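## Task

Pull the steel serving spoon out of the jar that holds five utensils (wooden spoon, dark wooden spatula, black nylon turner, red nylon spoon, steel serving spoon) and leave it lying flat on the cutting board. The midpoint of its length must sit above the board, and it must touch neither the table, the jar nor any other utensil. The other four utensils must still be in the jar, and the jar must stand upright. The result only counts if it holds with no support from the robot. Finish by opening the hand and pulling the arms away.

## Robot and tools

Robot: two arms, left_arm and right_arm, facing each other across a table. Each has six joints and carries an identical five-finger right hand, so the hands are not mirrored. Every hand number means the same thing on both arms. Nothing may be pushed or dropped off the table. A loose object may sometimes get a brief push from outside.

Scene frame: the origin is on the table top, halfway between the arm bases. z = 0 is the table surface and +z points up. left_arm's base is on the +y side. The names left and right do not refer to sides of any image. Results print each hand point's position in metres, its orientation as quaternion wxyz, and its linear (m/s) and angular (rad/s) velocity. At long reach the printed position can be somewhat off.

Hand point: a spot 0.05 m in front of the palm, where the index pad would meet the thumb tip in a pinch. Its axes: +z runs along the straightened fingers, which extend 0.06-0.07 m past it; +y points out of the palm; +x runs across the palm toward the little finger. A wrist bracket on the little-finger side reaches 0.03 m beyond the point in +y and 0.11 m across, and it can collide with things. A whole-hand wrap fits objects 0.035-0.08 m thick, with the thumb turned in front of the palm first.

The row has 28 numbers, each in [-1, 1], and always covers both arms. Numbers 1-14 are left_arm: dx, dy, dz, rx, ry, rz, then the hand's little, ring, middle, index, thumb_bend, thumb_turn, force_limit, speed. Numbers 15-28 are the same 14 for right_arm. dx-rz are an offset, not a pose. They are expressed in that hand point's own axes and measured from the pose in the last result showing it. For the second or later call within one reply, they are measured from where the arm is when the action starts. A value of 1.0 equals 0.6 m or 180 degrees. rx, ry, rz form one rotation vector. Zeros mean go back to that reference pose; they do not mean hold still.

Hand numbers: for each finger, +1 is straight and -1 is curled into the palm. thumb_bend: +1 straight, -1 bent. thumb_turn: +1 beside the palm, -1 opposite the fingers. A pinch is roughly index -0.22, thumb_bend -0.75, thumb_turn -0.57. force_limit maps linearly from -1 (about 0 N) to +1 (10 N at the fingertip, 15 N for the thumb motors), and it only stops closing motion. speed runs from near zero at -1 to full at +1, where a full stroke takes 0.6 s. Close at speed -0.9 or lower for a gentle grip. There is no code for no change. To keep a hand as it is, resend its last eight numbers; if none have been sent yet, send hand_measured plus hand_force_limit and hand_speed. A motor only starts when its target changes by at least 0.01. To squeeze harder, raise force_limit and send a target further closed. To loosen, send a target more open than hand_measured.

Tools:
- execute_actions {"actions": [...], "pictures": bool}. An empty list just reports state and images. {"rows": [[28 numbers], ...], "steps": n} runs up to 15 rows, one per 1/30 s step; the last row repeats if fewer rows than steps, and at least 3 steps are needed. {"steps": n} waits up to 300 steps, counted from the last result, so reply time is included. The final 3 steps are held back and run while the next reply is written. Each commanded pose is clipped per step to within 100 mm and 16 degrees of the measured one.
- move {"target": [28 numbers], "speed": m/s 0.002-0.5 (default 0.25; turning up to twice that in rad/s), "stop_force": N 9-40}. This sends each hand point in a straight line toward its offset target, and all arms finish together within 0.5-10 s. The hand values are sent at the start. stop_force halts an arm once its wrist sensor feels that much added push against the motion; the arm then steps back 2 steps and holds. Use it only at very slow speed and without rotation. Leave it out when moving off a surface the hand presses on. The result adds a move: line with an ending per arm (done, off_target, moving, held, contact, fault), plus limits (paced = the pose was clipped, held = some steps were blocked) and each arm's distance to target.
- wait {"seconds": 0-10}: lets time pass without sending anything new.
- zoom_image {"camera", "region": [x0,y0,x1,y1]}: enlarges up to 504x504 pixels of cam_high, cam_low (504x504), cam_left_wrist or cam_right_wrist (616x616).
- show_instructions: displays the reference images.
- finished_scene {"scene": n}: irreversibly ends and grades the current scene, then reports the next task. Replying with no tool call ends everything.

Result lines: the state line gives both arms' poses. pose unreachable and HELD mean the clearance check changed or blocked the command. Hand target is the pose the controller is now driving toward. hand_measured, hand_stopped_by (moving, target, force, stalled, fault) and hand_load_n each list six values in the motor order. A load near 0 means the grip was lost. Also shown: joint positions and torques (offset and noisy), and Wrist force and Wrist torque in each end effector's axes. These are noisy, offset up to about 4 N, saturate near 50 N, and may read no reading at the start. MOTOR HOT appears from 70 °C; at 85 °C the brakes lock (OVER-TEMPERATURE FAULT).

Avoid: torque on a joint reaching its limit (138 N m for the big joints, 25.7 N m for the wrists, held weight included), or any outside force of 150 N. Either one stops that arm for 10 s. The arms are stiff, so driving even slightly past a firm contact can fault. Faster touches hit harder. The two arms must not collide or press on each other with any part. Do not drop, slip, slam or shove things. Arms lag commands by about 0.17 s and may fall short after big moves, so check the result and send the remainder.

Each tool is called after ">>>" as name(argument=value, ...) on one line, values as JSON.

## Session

>>> execute_actions(actions=[])

Scene clock: 0.00 s of 5600.00 s.
left_arm: end_effector_position=(+0.2911, +0.4773, +0.4819) hand_measured=(+1.000, +1.000, +1.000, +1.000, +1.000, +1.000) hand_load_n=(+0.0, +0.0, +0.0, +0.0, +0.0, +0.0) hand_stopped_by=(target, target, target, target, target, target) hand_force_limit=0.00 hand_speed=-0.80 end_effector_quat_wxyz=(-0.006, +0.398, +0.917, +0.002) end_effector_velocity=(+0.000, -0.000, -0.000) end_effector_angular_velocity=(-0.001, -0.000, -0.002) | right_arm: end_effector_position=(+0.1633, -0.2559, +0.4691) hand_measured=(+1.000, +1.000, +1.000, +1.000, +1.000, +1.000) hand_load_n=(+0.0, +0.0, +0.0, +0.0, +0.0, +0.0) hand_stopped_by=(target, target, target, target, target, target) hand_force_limit=0.00 hand_speed=-0.80 end_effector_quat_wxyz=(+0.004, -0.315, +0.949, +0.001) end_effector_velocity=(-0.000, -0.000, +0.000) end_effector_angular_velocity=(-0.001, -0.000, +0.003)
Joint positions: left_arm=[ 0.558 -1.754  1.359  1.977  1.575 -1.858] | right_arm=[-1.178 -1.721  1.364  1.921  1.57  -1.856]
Joint velocities: left_arm=[ 0.    -0.     0.    -0.001  0.     0.002] | right_arm=[ 0.001  0.    -0.     0.     0.001 -0.002]
Joint torques (N m, as the arm reports them, + toward a larger angle): no reading
Motor temperatures (°C, as the motors report them): left_arm=[31 30 30 39 35 42] | right_arm=[33 29 30 40 36 38]
Wrist force (N, on the end effector, along its own x y z axes, offset not removed): no reading
Wrist torque (N m, same axes, about the end effector's origin, offset not removed): no reading
Hand target (left_arm): +0.291, +0.477, +0.482; -0.006, +0.398, +0.917, +0.002
Hand target (right_arm): +0.163, -0.256, +0.469; +0.004, -0.315, +0.949, +0.001

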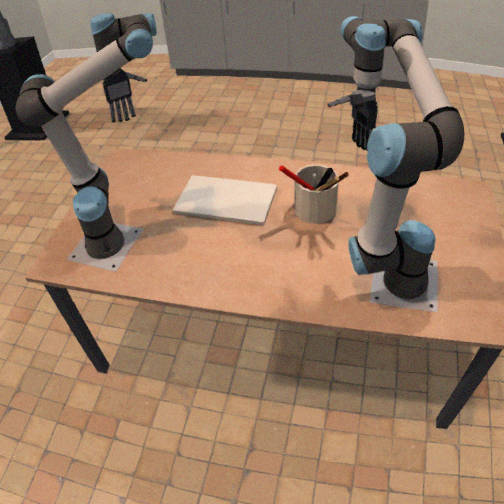

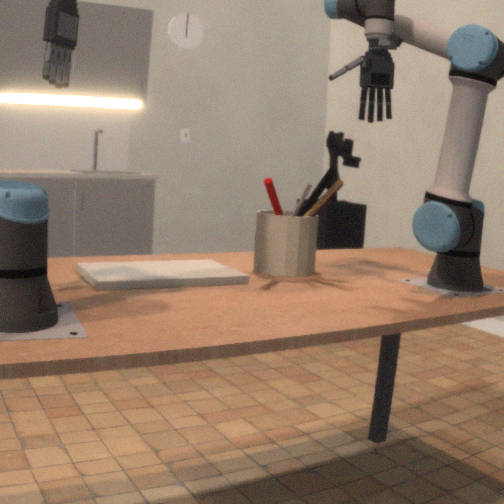

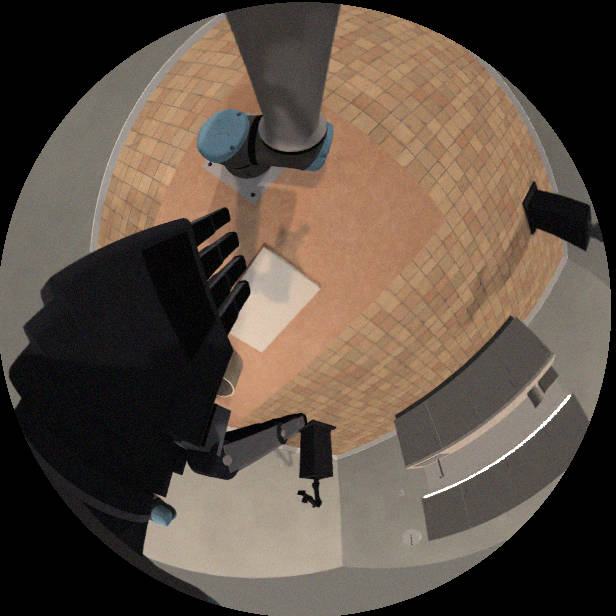

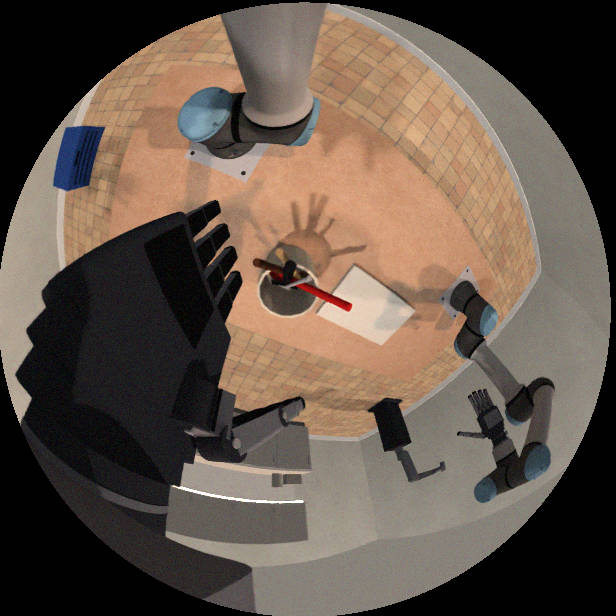

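>>> zoom_image(camera="cam_right_wrist", region=[210, 200, 370, 360])

>>> zoom_image(camera="cam_low", region=[220, 140, 380, 300])

>>> zoom_image(camera="cam_high", region=[250, 130, 380, 240])

Region (210, 200, 370, 360) of cam_right_wrist's 616x616 image, scaled by 3.150, with more detail than that image has.

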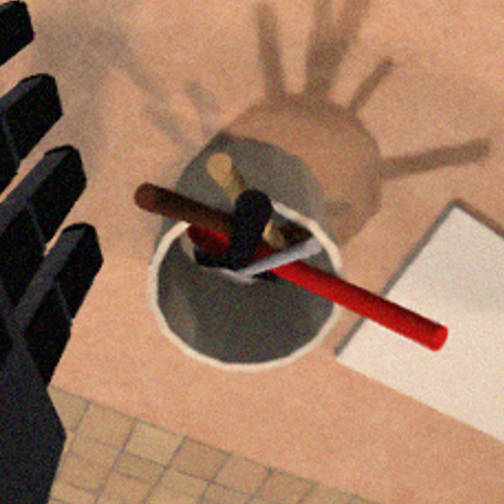

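Region (220, 140, 380, 300) of cam_low's 504x504 image, scaled by 3.150, with more detail than that image has.

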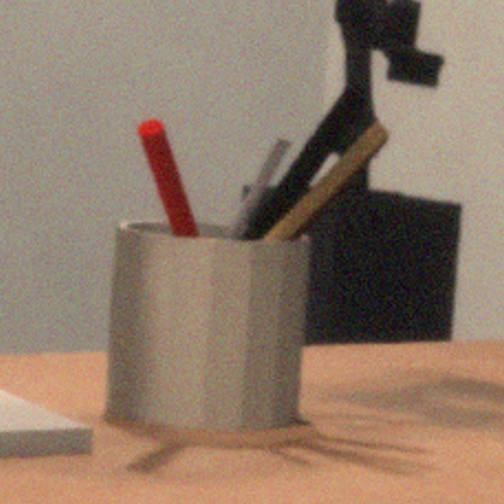

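Region (250, 130, 380, 240) of cam_high's 504x504 image, scaled by 3.877, with more detail than that image has; it fills the top 426 rows of this view, and the rest is white.

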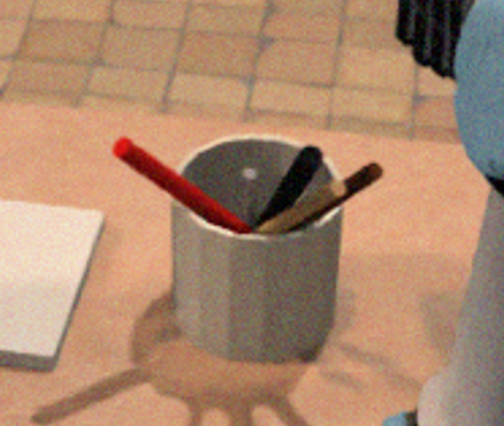

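>>> move(target=[0,0,0,0,0,0,1,1,1,1,1,1,0,-0.8,-0.032,0.135,0.28,-0.39,0.196,0.612,-1,-1,-1,0.4,-0.3,-0.57,0.2,0], speed=0.2)

>>> zoom_image(camera="cam_right_wrist", region=[200, 200, 520, 520])

Scene clock: 6.90 s of 5600.00 s.
left_arm: end_effector_position=(+0.2911, +0.4773, +0.4819) hand_measured=(+1.000, +1.000, +1.000, +1.000, +1.000, +1.000) hand_load_n=(+0.0, +0.0, +0.0, +0.0, +0.0, +0.0) hand_stopped_by=(target, target, target, target, target, target) hand_force_limit=0.00 hand_speed=-0.80 end_effector_quat_wxyz=(-0.006, +0.398, +0.917, +0.002) end_effector_velocity=(+0.000, +0.000, +0.000) end_effector_angular_velocity=(-0.000, -0.000, -0.000) | right_arm: end_effector_position=(+0.1304, -0.1786, +0.3010) hand_measured=(-1.000, -1.000, -1.000, +0.400, -0.300, -0.570) hand_load_n=(+0.0, +0.0, +0.0, +0.0, +0.0, +0.0) hand_stopped_by=(target, target, target, target, target, target) hand_force_limit=0.20 hand_speed=0.00 end_effector_quat_wxyz=(-0.380, +0.592, +0.600, +0.381) end_effector_velocity=(-0.000, +0.001, -0.001) end_effector_angular_velocity=(+0.003, +0.008, -0.016)
Joint positions: left_arm=[ 0.558 -1.754  1.359  1.977  1.575 -1.858] | right_arm=[-1.895 -2.386  2.594  2.021  0.56  -0.747]
Joint velocities: left_arm=[ 0.001 -0.     0.    -0.    -0.     0.001] | right_arm=[-0.007 -0.015  0.006  0.007 -0.006  0.013]
Joint torques (N m, as the arm reports them, + toward a larger angle): left_arm=[ -0.24  -9.78 -19.28   2.1    0.07   0.04] | right_arm=[-13.47   2.73  -9.39   6.06  -3.01   2.98]
Motor temperatures (°C, as the motors report them): left_arm=[31 30 30 39 35 42] | right_arm=[33 29 30 40 36 38]
Wrist force (N, on the end effector, along its own x y z axes, offset not removed): left_arm=[0.1 -0.8 1.8] | right_arm=[2.6 2.6 1.7]
Wrist torque (N m, same axes, about the end effector's origin, offset not removed): left_arm=[-0.16 -0.32 0.07] | right_arm=[0.56 -0.51 0.20]
Hand target (left_arm): +0.291, +0.477, +0.482; -0.006, +0.398, +0.917, +0.002
Hand target (right_arm): +0.130, -0.179, +0.301; -0.380, +0.593, +0.599, +0.381
Off the commanded pose (left_arm): 0.000 m, 0 deg.
Off the commanded pose (right_arm): 0.001 m, 0 deg.
Kept back: nothing.
move: done

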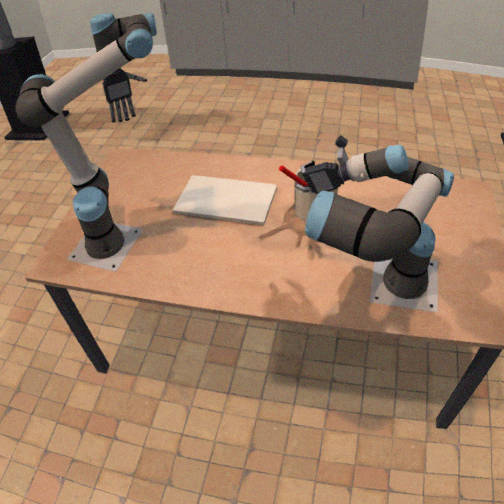

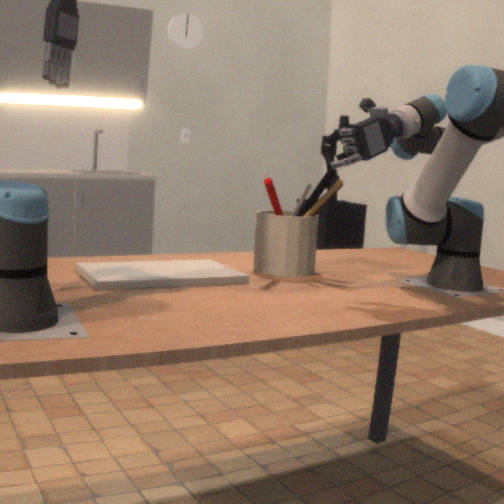

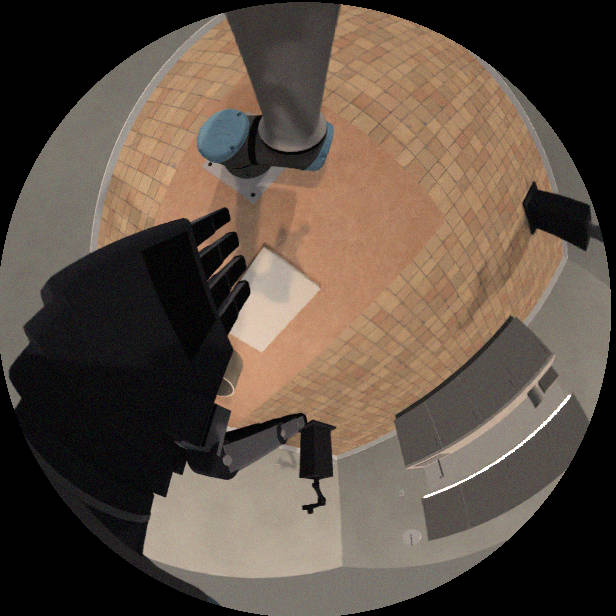

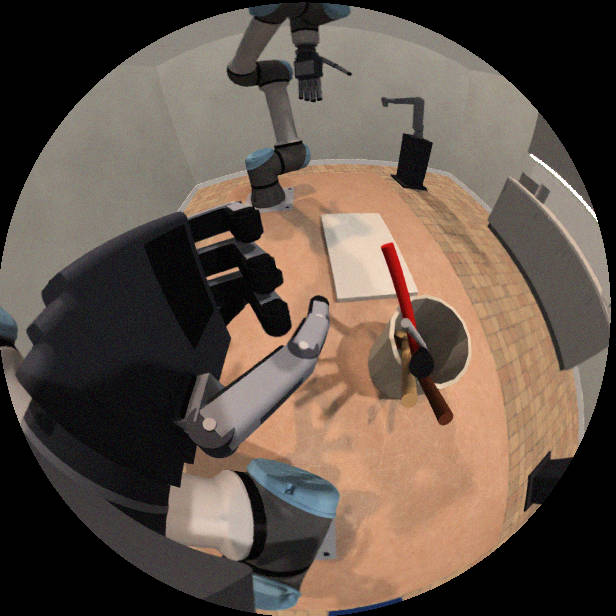

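Region (200, 200, 520, 520) of cam_right_wrist's 616x616 image, scaled by 1.575, with more detail than that image has.

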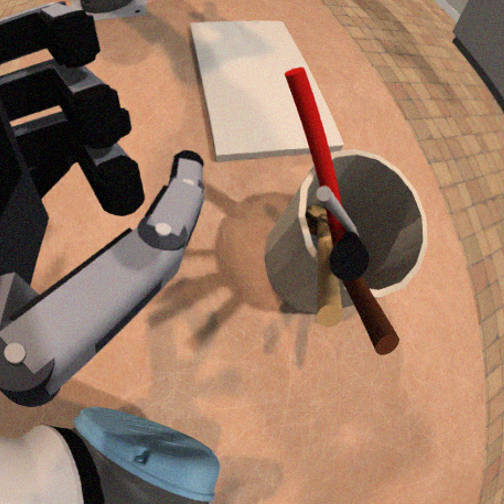

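>>> execute_actions(actions=[])

Scene clock: 7.23 s of 5600.00 s.
left_arm: end_effector_position=(+0.2911, +0.4773, +0.4819) hand_measured=(+1.000, +1.000, +1.000, +1.000, +1.000, +1.000) hand_load_n=(+0.0, +0.0, +0.0, +0.0, +0.0, +0.0) hand_stopped_by=(target, target, target, target, target, target) hand_force_limit=0.00 hand_speed=-0.80 end_effector_quat_wxyz=(-0.006, +0.398, +0.917, +0.002) end_effector_velocity=(-0.000, -0.001, -0.000) end_effector_angular_velocity=(+0.002, +0.002, -0.004) | right_arm: end_effector_position=(+0.1303, -0.1785, +0.3009) hand_measured=(-1.000, -1.000, -1.000, +0.400, -0.300, -0.570) hand_load_n=(+0.0, +0.0, +0.0, +0.0, +0.0, +0.0) hand_stopped_by=(target, target, target, target, target, target) hand_force_limit=0.20 hand_speed=0.00 end_effector_quat_wxyz=(-0.380, +0.593, +0.599, +0.381) end_effector_velocity=(+0.001, -0.000, +0.000) end_effector_angular_velocity=(+0.001, +0.001, -0.003)
Joint positions: left_arm=[ 0.558 -1.754  1.359  1.977  1.575 -1.858] | right_arm=[-1.896 -2.388  2.595  2.022  0.56  -0.746]
Joint velocities: left_arm=[-0.003  0.002  0.     0.001  0.001  0.001] | right_arm=[-0.002 -0.001  0.001  0.001 -0.001  0.001]
Joint torques (N m, as the arm reports them, + toward a larger angle): left_arm=[ -0.55  -9.2  -19.43   2.13   0.1    0.14] | right_arm=[-13.83   1.94  -9.42   5.01  -2.82   2.39]
Motor temperatures (°C, as the motors report them): left_arm=[31 30 30 39 35 42] | right_arm=[33 29 30 40 36 38]
Wrist force (N, on the end effector, along its own x y z axes, offset not removed): left_arm=[-0.9 -0.7 0.8] | right_arm=[0.5 2.4 0.6]
Wrist torque (N m, same axes, about the end effector's origin, offset not removed): left_arm=[-0.17 -0.11 -0.04] | right_arm=[0.44 -0.23 -0.04]
Hand target (left_arm): +0.291, +0.477, +0.482; -0.006, +0.398, +0.917, +0.002
Hand target (right_arm): +0.130, -0.179, +0.301; -0.380, +0.593, +0.599, +0.381
Off the commanded pose (left_arm): 0.000 m, 0 deg.
Off the commanded pose (right_arm): 0.001 m, 0 deg.
Kept back: nothing.
Steps of this call (steps 1 to 10: nothing new was sent). Readings (end_effector_position | what the end effector reports):
1: left_arm (+0.2911, +0.4773, +0.4819) | right_arm (+0.1303, -0.1786, +0.3010) | left_arm hand_measured=(+1.000, +1.000, +1.000, +1.000, +1.000, +1.000) hand_load_n=(+0.0, +0.0, +0.0, +0.0, +0.0, +0.0) hand_stopped_by=(target, target, target, target, target, target) hand_force_limit=0.00 hand_speed=-0.80 | right_arm hand_measured=(-1.000, -1.000, -1.000, +0.400, -0.300, -0.570) hand_load_n=(+0.0, +0.0, +0.0, +0.0, +0.0, +0.0) hand_stopped_by=(target, target, target, target, target, target) hand_force_limit=0.20 hand_speed=0.00
2: left_arm (+0.2911, +0.4773, +0.4819) | right_arm (+0.1303, -0.1786, +0.3010) | left_arm hand_measured=(+1.000, +1.000, +1.000, +1.000, +1.000, +1.000) hand_load_n=(+0.0, +0.0, +0.0, +0.0, +0.0, +0.0) hand_stopped_by=(target, target, target, target, target, target) hand_force_limit=0.00 hand_speed=-0.80 | right_arm hand_measured=(-1.000, -1.000, -1.000, +0.400, -0.300, -0.570) hand_load_n=(+0.0, +0.0, +0.0, +0.0, +0.0, +0.0) hand_stopped_by=(target, target, target, target, target, target) hand_force_limit=0.20 hand_speed=0.00
4: left_arm (+0.2911, +0.4773, +0.4819) | right_arm (+0.1303, -0.1786, +0.3009) | left_arm hand_measured=(+1.000, +1.000, +1.000, +1.000, +1.000, +1.000) hand_load_n=(+0.0, +0.0, +0.0, +0.0, +0.0, +0.0) hand_stopped_by=(target, target, target, target, target, target) hand_force_limit=0.00 hand_speed=-0.80 | right_arm hand_measured=(-1.000, -1.000, -1.000, +0.400, -0.300, -0.570) hand_load_n=(+0.0, +0.0, +0.0, +0.0, +0.0, +0.0) hand_stopped_by=(target, target, target, target, target, target) hand_force_limit=0.20 hand_speed=0.00
8: left_arm (+0.2911, +0.4773, +0.4819) | right_arm (+0.1303, -0.1785, +0.3009) | left_arm hand_measured=(+1.000, +1.000, +1.000, +1.000, +1.000, +1.000) hand_load_n=(+0.0, +0.0, +0.0, +0.0, +0.0, +0.0) hand_stopped_by=(target, target, target, target, target, target) hand_force_limit=0.00 hand_speed=-0.80 | right_arm hand_measured=(-1.000, -1.000, -1.000, +0.400, -0.300, -0.570) hand_load_n=(+0.0, +0.0, +0.0, +0.0, +0.0, +0.0) hand_stopped_by=(target, target, target, target, target, target) hand_force_limit=0.20 hand_speed=0.00
10: the state above

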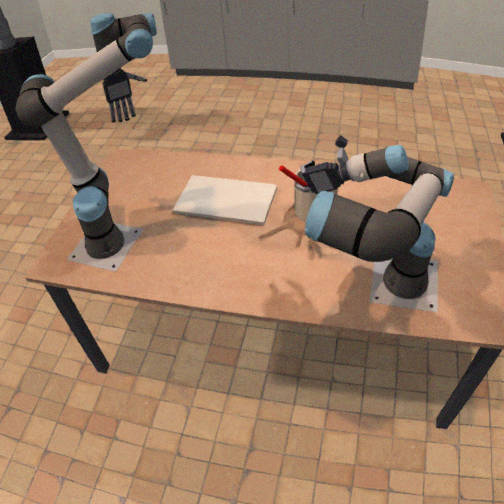

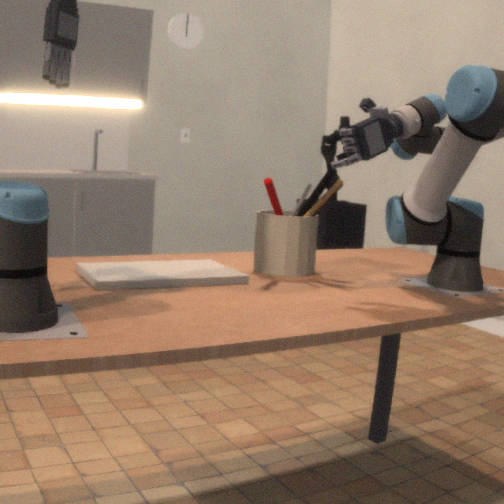

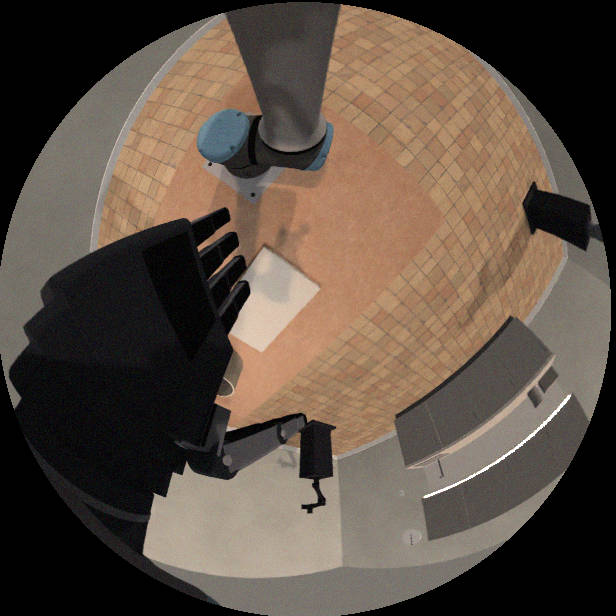

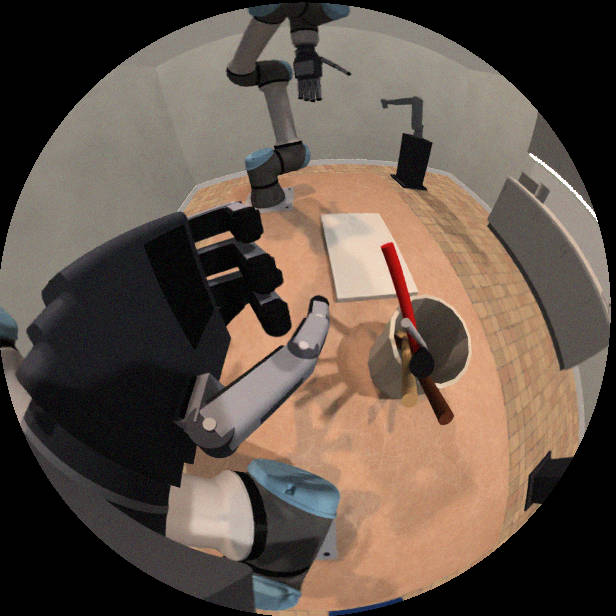

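>>> move(target=[0,0,0,0,0,0,1,1,1,1,1,1,0,-0.8,-0.137,0,0.063,0,0,0,-1,-1,-1,0.4,-0.3,-0.57,0.2,0], speed=0.1)

>>> zoom_image(camera="cam_right_wrist", region=[200,150,560,510])

>>> zoom_image(camera="cam_low", region=[220,100,420,300])

Scene clock: 8.83 s of 5600.00 s.
left_arm: end_effector_position=(+0.2911, +0.4773, +0.4819) hand_measured=(+1.000, +1.000, +1.000, +1.000, +1.000, +1.000) hand_load_n=(+0.0, +0.0, +0.0, +0.0, +0.0, +0.0) hand_stopped_by=(target, target, target, target, target, target) hand_force_limit=0.00 hand_speed=-0.80 end_effector_quat_wxyz=(-0.006, +0.398, +0.917, +0.002) end_effector_velocity=(-0.000, +0.000, +0.000) end_effector_angular_velocity=(+0.000, +0.001, +0.000) | right_arm: end_effector_position=(+0.1301, -0.1783, +0.2142) hand_measured=(-1.000, -1.000, -1.000, +0.400, -0.300, -0.570) hand_load_n=(+0.0, +0.0, +0.0, +0.0, +0.0, +0.0) hand_stopped_by=(target, target, target, target, target, target) hand_force_limit=0.20 hand_speed=0.00 end_effector_quat_wxyz=(-0.379, +0.594, +0.600, +0.379) end_effector_velocity=(+0.000, +0.000, +0.000) end_effector_angular_velocity=(+0.001, +0.001, -0.001)
Joint positions: left_arm=[ 0.558 -1.754  1.359  1.977  1.575 -1.858] | right_arm=[-1.984 -2.291  2.832  1.783  0.621 -0.86 ]
Joint velocities: left_arm=[-0.    -0.001  0.     0.001  0.001 -0.001] | right_arm=[ 0.     0.     0.     0.    -0.001  0.001]
Joint torques (N m, as the arm reports them, + toward a larger angle): left_arm=[ -0.85  -9.44 -19.69   2.14   0.03   0.09] | right_arm=[ -9.74  10.   -18.69   2.86   0.25  -1.59]
Motor temperatures (°C, as the motors report them): left_arm=[31 30 30 39 35 42] | right_arm=[33 29 30 40 36 38]
Wrist force (N, on the end effector, along its own x y z axes, offset not removed): left_arm=[0.6 -0.1 1.2] | right_arm=[1.6 1.9 2.4]
Wrist torque (N m, same axes, about the end effector's origin, offset not removed): left_arm=[-0.04 -0.33 0.13] | right_arm=[0.28 -0.46 0.09]
Hand target (left_arm): +0.291, +0.477, +0.482; -0.006, +0.398, +0.917, +0.002
Hand target (right_arm): +0.130, -0.178, +0.214; -0.379, +0.594, +0.600, +0.379
Off the commanded pose (left_arm): 0.000 m, 0 deg.
Off the commanded pose (right_arm): 0.004 m, 0 deg.
Kept back: nothing.
move: held (right_arm); limits=held; held on 5 of 41 steps (right_arm), including the last (right_arm)
pose unreachable (right arm): on one or more control steps of this call this arm could not follow its commanded pose, so it was not sent that pose on those steps. On the call's last step it was still not sent that pose. It may still have moved: this result reports where it is.
cause: the commanded pose would bring two parts of the arm too close to each other (joints 3 (elbow) to 6 (wrist 3) lie between them).

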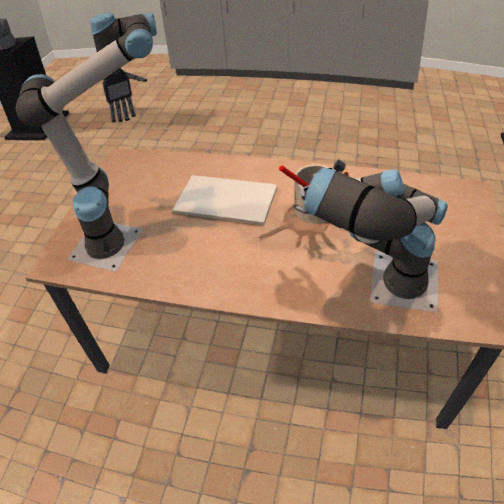

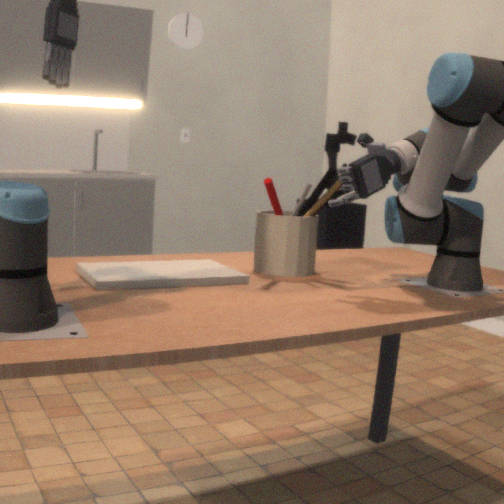

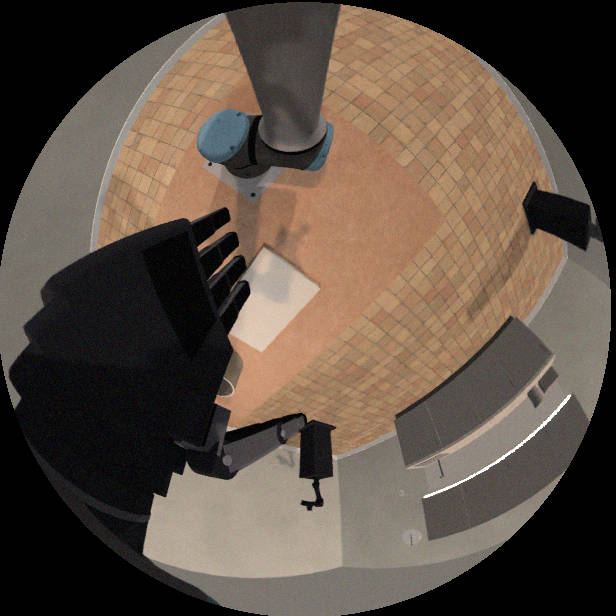

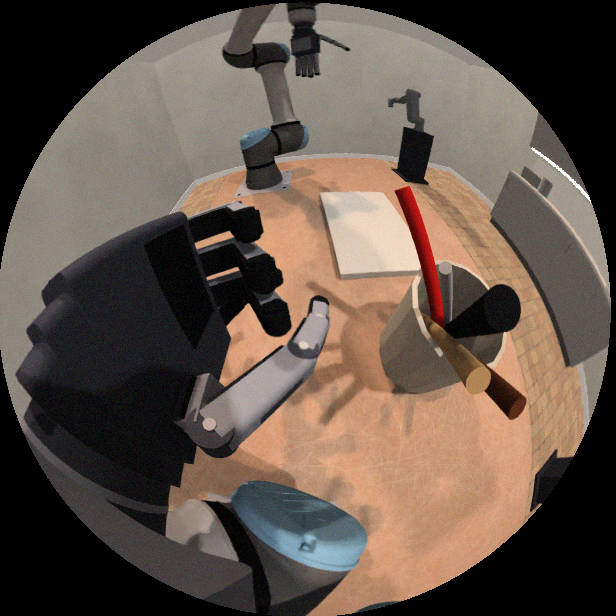

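Region (200, 150, 560, 510) of cam_right_wrist's 616x616 image, scaled by 1.400, with more detail than that image has.

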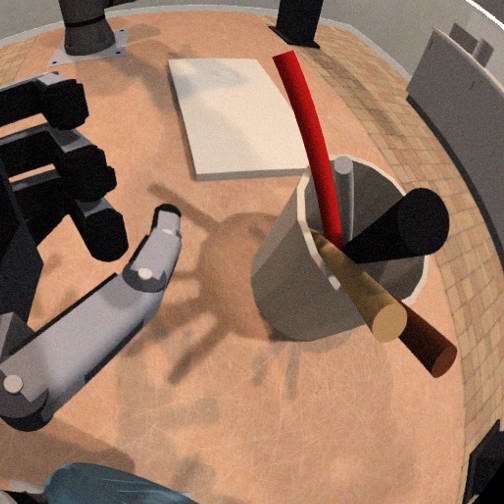

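Region (220, 100, 420, 300) of cam_low's 504x504 image, scaled by 2.520, with more detail than that image has.

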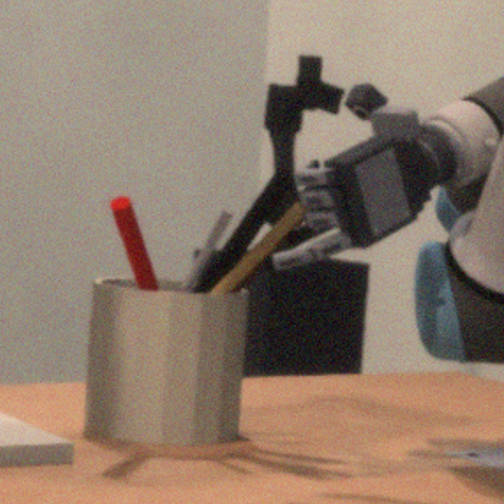

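>>> move(target=[0,0,0,0,0,0,1,1,1,1,1,1,0,-0.8,0,0.06,0,0,0,0,-1,-1,-1,0.4,-0.3,-0.57,0.2,0], speed=0.06)

>>> zoom_image(camera="cam_right_wrist", region=[200,150,560,510])

>>> zoom_image(camera="cam_low", region=[220,100,420,300])

Scene clock: 10.90 s of 5600.00 s.
left_arm: end_effector_position=(+0.2911, +0.4773, +0.4819) hand_measured=(+1.000, +1.000, +1.000, +1.000, +1.000, +1.000) hand_load_n=(+0.0, +0.0, +0.0, +0.0, +0.0, +0.0) hand_stopped_by=(target, target, target, target, target, target) hand_force_limit=0.00 hand_speed=-0.80 end_effector_quat_wxyz=(-0.006, +0.398, +0.917, +0.002) end_effector_velocity=(-0.000, -0.001, -0.000) end_effector_angular_velocity=(-0.000, +0.001, -0.002) | right_arm: end_effector_position=(+0.1304, -0.1784, +0.2143) hand_measured=(-1.000, -1.000, -1.000, +0.400, -0.300, -0.570) hand_load_n=(+0.0, +0.0, +0.0, +0.0, +0.0, +0.0) hand_stopped_by=(target, target, target, target, target, target) hand_force_limit=0.20 hand_speed=0.00 end_effector_quat_wxyz=(-0.379, +0.594, +0.600, +0.379) end_effector_velocity=(+0.000, +0.000, +0.000) end_effector_angular_velocity=(+0.000, -0.001, -0.000)
Joint positions: left_arm=[ 0.558 -1.754  1.359  1.977  1.575 -1.858] | right_arm=[-1.985 -2.291  2.832  1.783  0.622 -0.861]
Joint velocities: left_arm=[-0.001  0.     0.    -0.     0.001  0.   ] | right_arm=[ 0.    -0.001 -0.    -0.    -0.001 -0.   ]
Joint torques (N m, as the arm reports them, + toward a larger angle): left_arm=[ -0.89  -9.49 -19.88   2.27   0.08   0.14] | right_arm=[ -7.77  12.43 -14.24   5.02  -0.31  -0.91]
Motor temperatures (°C, as the motors report them): left_arm=[31 30 30 39 35 42] | right_arm=[33 29 30 40 36 38]
Wrist force (N, on the end effector, along its own x y z axes, offset not removed): left_arm=[0.3 -2.0 0.7] | right_arm=[0.4 3.5 3.5]
Wrist torque (N m, same axes, about the end effector's origin, offset not removed): left_arm=[-0.28 -0.28 0.09] | right_arm=[0.45 -0.23 0.04]
Hand target (left_arm): +0.291, +0.477, +0.482; -0.006, +0.398, +0.917, +0.002
Hand target (right_arm): +0.130, -0.178, +0.214; -0.379, +0.594, +0.600, +0.379
Off the commanded pose (left_arm): 0.000 m, 0 deg.
Off the commanded pose (right_arm): 0.036 m, 0 deg.
Kept back: nothing.
move: held (right_arm); limits=held; held on 19 of 25 steps (right_arm), including the last (right_arm)
pose unreachable (right arm): on one or more control steps of this call this arm could not follow its commanded pose, so it was not sent that pose on those steps. On the call's last step it was still not sent that pose. It may still have moved: this result reports where it is.
cause: the commanded pose would bring two parts of the arm too close to each other (joints 3 (elbow) to 6 (wrist 3) lie between them).

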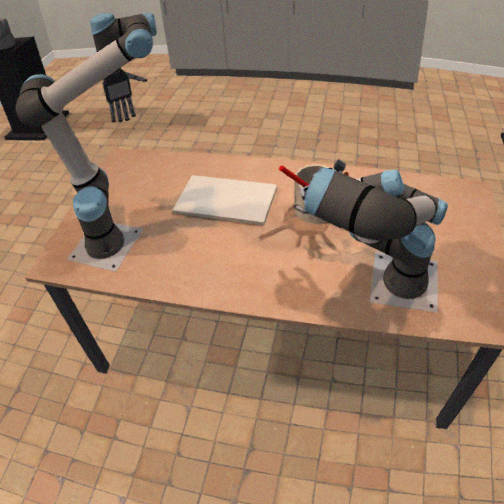

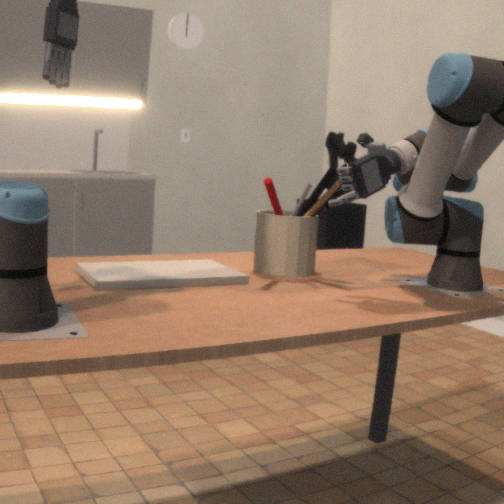

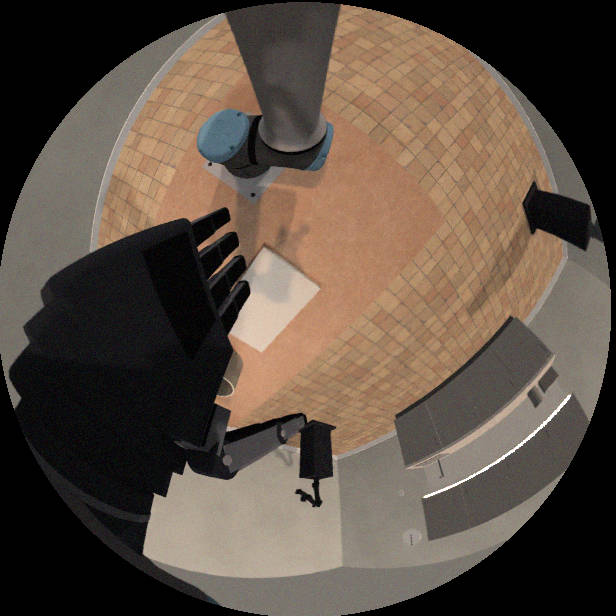

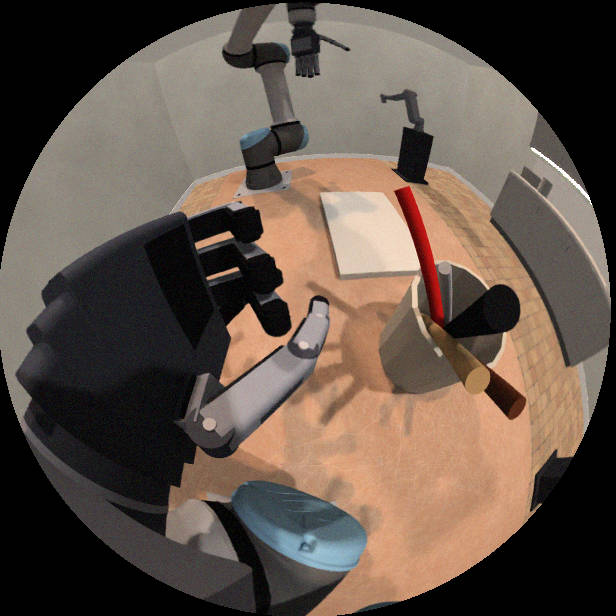

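Region (200, 150, 560, 510) of cam_right_wrist's 616x616 image, scaled by 1.400, with more detail than that image has.

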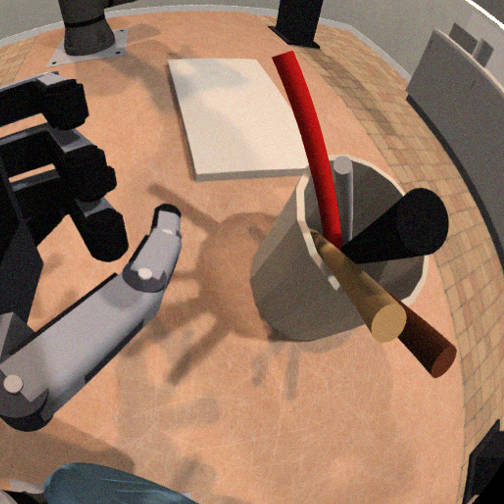

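Region (220, 100, 420, 300) of cam_low's 504x504 image, scaled by 2.520, with more detail than that image has.

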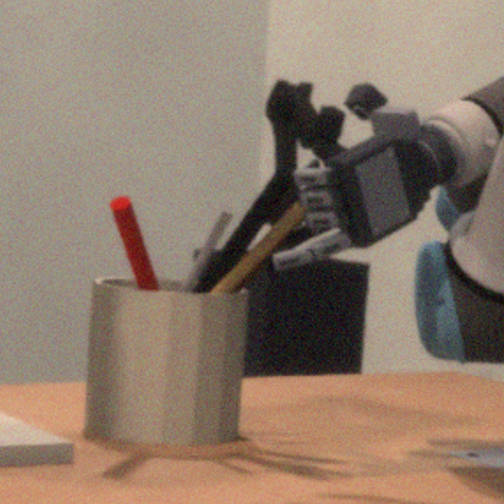

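>>> move(target=[0,0,0,0,0,0,1,1,1,1,1,1,0,-0.8,0,0,0,0.101,0,-0.047,-1,-1,-1,0.4,-0.3,-0.57,0.2,0], speed=0.1)

>>> move(target=[0,0,0,0,0,0,1,1,1,1,1,1,0,-0.8,0,0.06,0,0,0,0,-1,-1,-1,0.4,-0.3,-0.57,0.2,0], speed=0.06)

>>> zoom_image(camera="cam_low", region=[220,100,420,300])

Scene clock: 13.40 s of 5600.00 s.
left_arm: end_effector_position=(+0.2911, +0.4773, +0.4819) hand_measured=(+1.000, +1.000, +1.000, +1.000, +1.000, +1.000) hand_load_n=(+0.0, +0.0, +0.0, +0.0, +0.0, +0.0) hand_stopped_by=(target, target, target, target, target, target) hand_force_limit=0.00 hand_speed=-0.80 end_effector_quat_wxyz=(-0.006, +0.398, +0.917, +0.002) end_effector_velocity=(+0.000, -0.000, -0.000) end_effector_angular_velocity=(+0.001, +0.000, -0.001) | right_arm: end_effector_position=(+0.1304, -0.1784, +0.2144) hand_measured=(-1.000, -1.000, -1.000, +0.400, -0.300, -0.570) hand_load_n=(+0.0, +0.0, +0.0, +0.0, +0.0, +0.0) hand_stopped_by=(target, target, target, target, target, target) hand_force_limit=0.20 hand_speed=0.00 end_effector_quat_wxyz=(-0.379, +0.594, +0.600, +0.379) end_effector_velocity=(-0.000, -0.000, -0.000) end_effector_angular_velocity=(-0.001, -0.000, +0.000)
Joint positions: left_arm=[ 0.558 -1.754  1.359  1.977  1.575 -1.858] | right_arm=[-1.985 -2.29   2.832  1.784  0.623 -0.863]
Joint velocities: left_arm=[ 0.001  0.001 -0.    -0.001 -0.     0.001] | right_arm=[-0.    -0.    -0.    -0.     0.001 -0.   ]
Joint torques (N m, as the arm reports them, + toward a larger angle): left_arm=[ -0.7   -9.48 -19.38   2.12   0.05   0.12] | right_arm=[-9.93 10.4  -8.74  4.49 -0.48  0.6 ]
Motor temperatures (°C, as the motors report them): left_arm=[31 30 30 39 35 42] | right_arm=[33 29 30 40 36 38]
Wrist force (N, on the end effector, along its own x y z axes, offset not removed): left_arm=[1.0 -1.3 1.6] | right_arm=[0.6 1.9 1.7]
Wrist torque (N m, same axes, about the end effector's origin, offset not removed): left_arm=[-0.20 -0.47 0.15] | right_arm=[0.39 -0.32 0.09]
Hand target (left_arm): +0.291, +0.477, +0.482; -0.006, +0.398, +0.917, +0.002
Hand target (right_arm): +0.130, -0.178, +0.214; -0.379, +0.594, +0.600, +0.379
Off the commanded pose (left_arm): 0.000 m, 0 deg.
Off the commanded pose (right_arm): 0.000 m, 20 deg; orientation clipped at the last step of the last action.
Kept back: nothing.
move: held (right_arm); limits=paced,held; held on 53 of 60 steps (right_arm), including the last (right_arm)
pose unreachable (right arm): on one or more control steps of this call this arm could not follow its commanded pose, so it was not sent that pose on those steps. On the call's last step it was still not sent that pose. It may still have moved: this result reports where it is.
cause: the commanded pose would bring two parts of the arm too close to each other (joints 3 (elbow) to 6 (wrist 3) lie between them).

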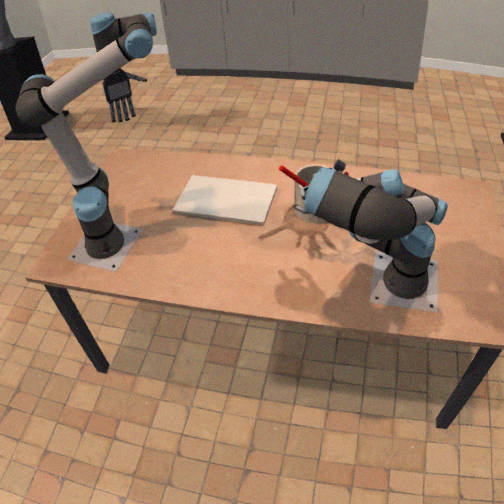

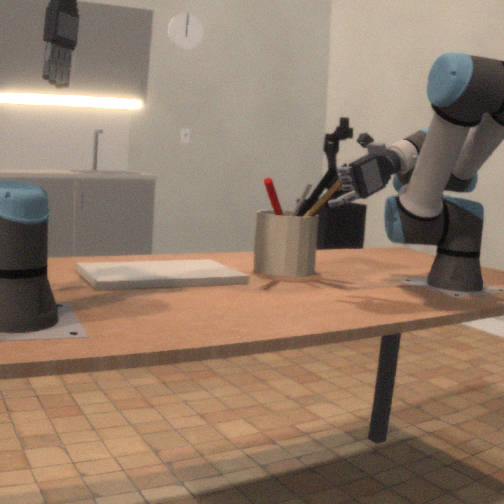

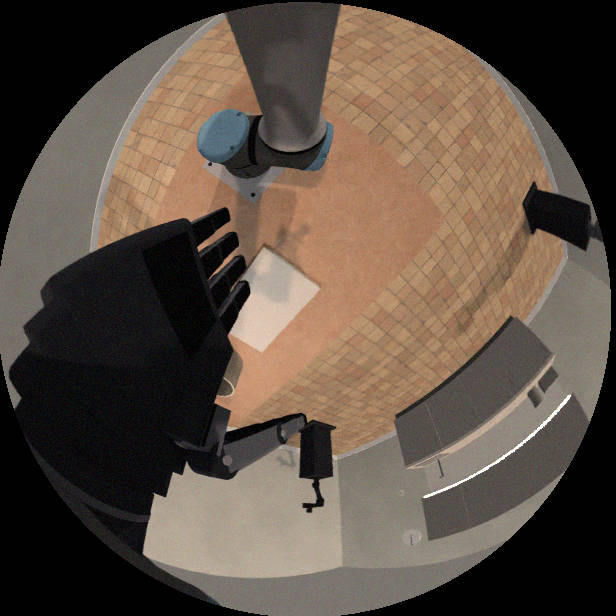

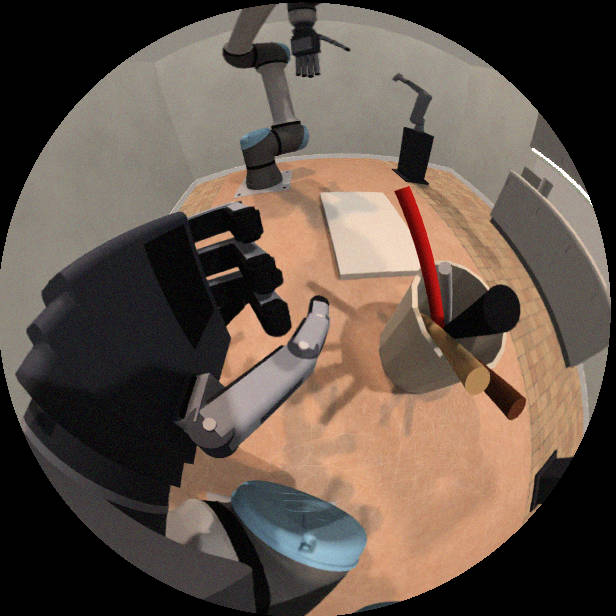

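Scene clock: 14.47 s of 5600.00 s.
left_arm: end_effector_position=(+0.2911, +0.4773, +0.4819) hand_measured=(+1.000, +1.000, +1.000, +1.000, +1.000, +1.000) hand_load_n=(+0.0, +0.0, +0.0, +0.0, +0.0, +0.0) hand_stopped_by=(target, target, target, target, target, target) hand_force_limit=0.00 hand_speed=-0.80 end_effector_quat_wxyz=(-0.006, +0.398, +0.917, +0.002) end_effector_velocity=(-0.000, -0.000, -0.000) end_effector_angular_velocity=(+0.000, +0.001, +0.000) | right_arm: end_effector_position=(+0.1307, -0.1784, +0.2144) hand_measured=(-1.000, -1.000, -1.000, +0.400, -0.300, -0.570) hand_load_n=(+0.0, +0.0, +0.0, +0.0, +0.0, +0.0) hand_stopped_by=(target, target, target, target, target, target) hand_force_limit=0.20 hand_speed=0.00 end_effector_quat_wxyz=(-0.379, +0.594, +0.600, +0.379) end_effector_velocity=(+0.000, -0.000, -0.000) end_effector_angular_velocity=(-0.000, +0.001, -0.000)
Joint positions: left_arm=[ 0.558 -1.754  1.359  1.977  1.575 -1.858] | right_arm=[-1.986 -2.289  2.832  1.784  0.623 -0.865]
Joint velocities: left_arm=[-0.001  0.001 -0.    -0.     0.    -0.001] | right_arm=[-0.     0.    -0.    -0.     0.001  0.001]
Joint torques (N m, as the arm reports them, + toward a larger angle): left_arm=[ -0.41  -9.34 -19.42   2.13   0.03   0.09] | right_arm=[-10.38  15.77  -8.38   4.98   0.33  -1.05]
Motor temperatures (°C, as the motors report them): left_arm=[31 30 30 39 35 42] | right_arm=[33 29 30 40 36 38]
Wrist force (N, on the end effector, along its own x y z axes, offset not removed): left_arm=[-0.7 -0.2 1.1] | right_arm=[2.1 1.9 1.7]
Wrist torque (N m, same axes, about the end effector's origin, offset not removed): left_arm=[-0.09 -0.19 0.03] | right_arm=[0.41 -0.43 0.29]
Hand target (left_arm): +0.291, +0.477, +0.482; -0.006, +0.398, +0.917, +0.002
Hand target (right_arm): +0.131, -0.178, +0.214; -0.379, +0.594, +0.600, +0.379
Off the commanded pose (left_arm): 0.000 m, 0 deg.
Off the commanded pose (right_arm): 0.036 m, 0 deg.
Kept back: nothing.
move: held (right_arm); limits=held; held on 19 of 25 steps (right_arm), including the last (right_arm)
pose unreachable (right arm): on one or more control steps of this call this arm could not follow its commanded pose, so it was not sent that pose on those steps. On the call's last step it was still not sent that pose. It may still have moved: this result reports where it is.
cause: the commanded pose would bring two parts of the arm too close to each other (joints 3 (elbow) to 6 (wrist 3) lie between them).

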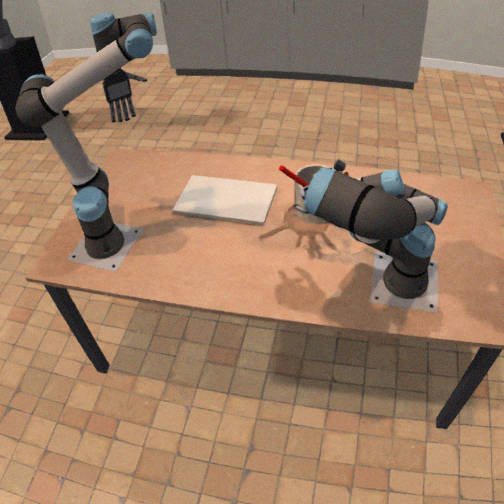

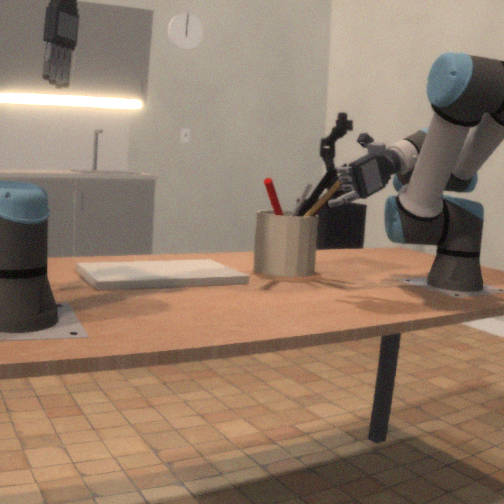

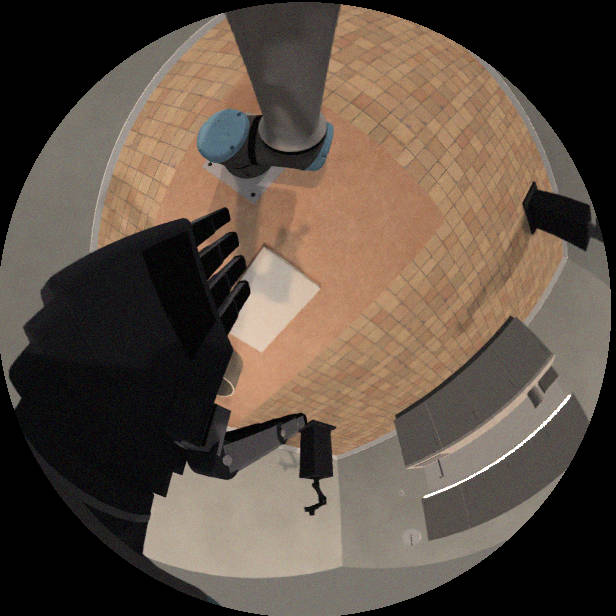

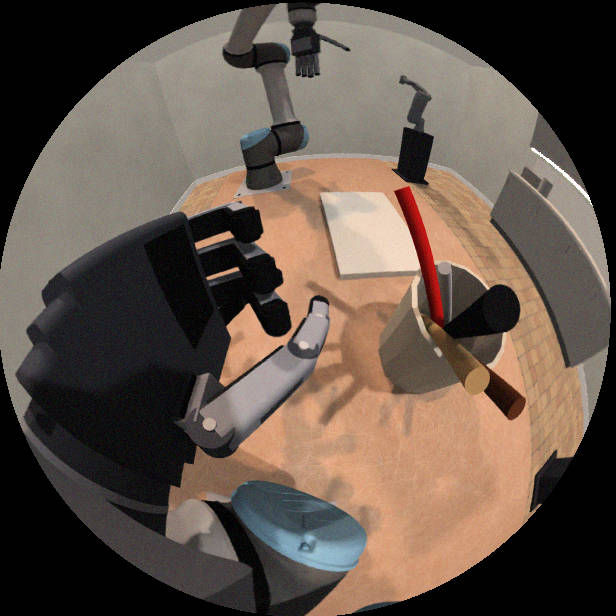

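Region (220, 100, 420, 300) of cam_low's 504x504 image, scaled by 2.520, with more detail than that image has.

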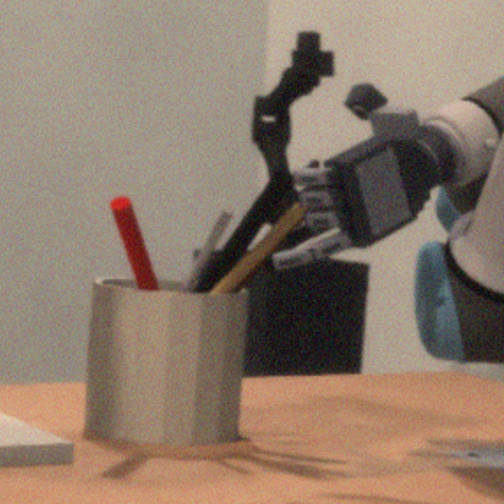

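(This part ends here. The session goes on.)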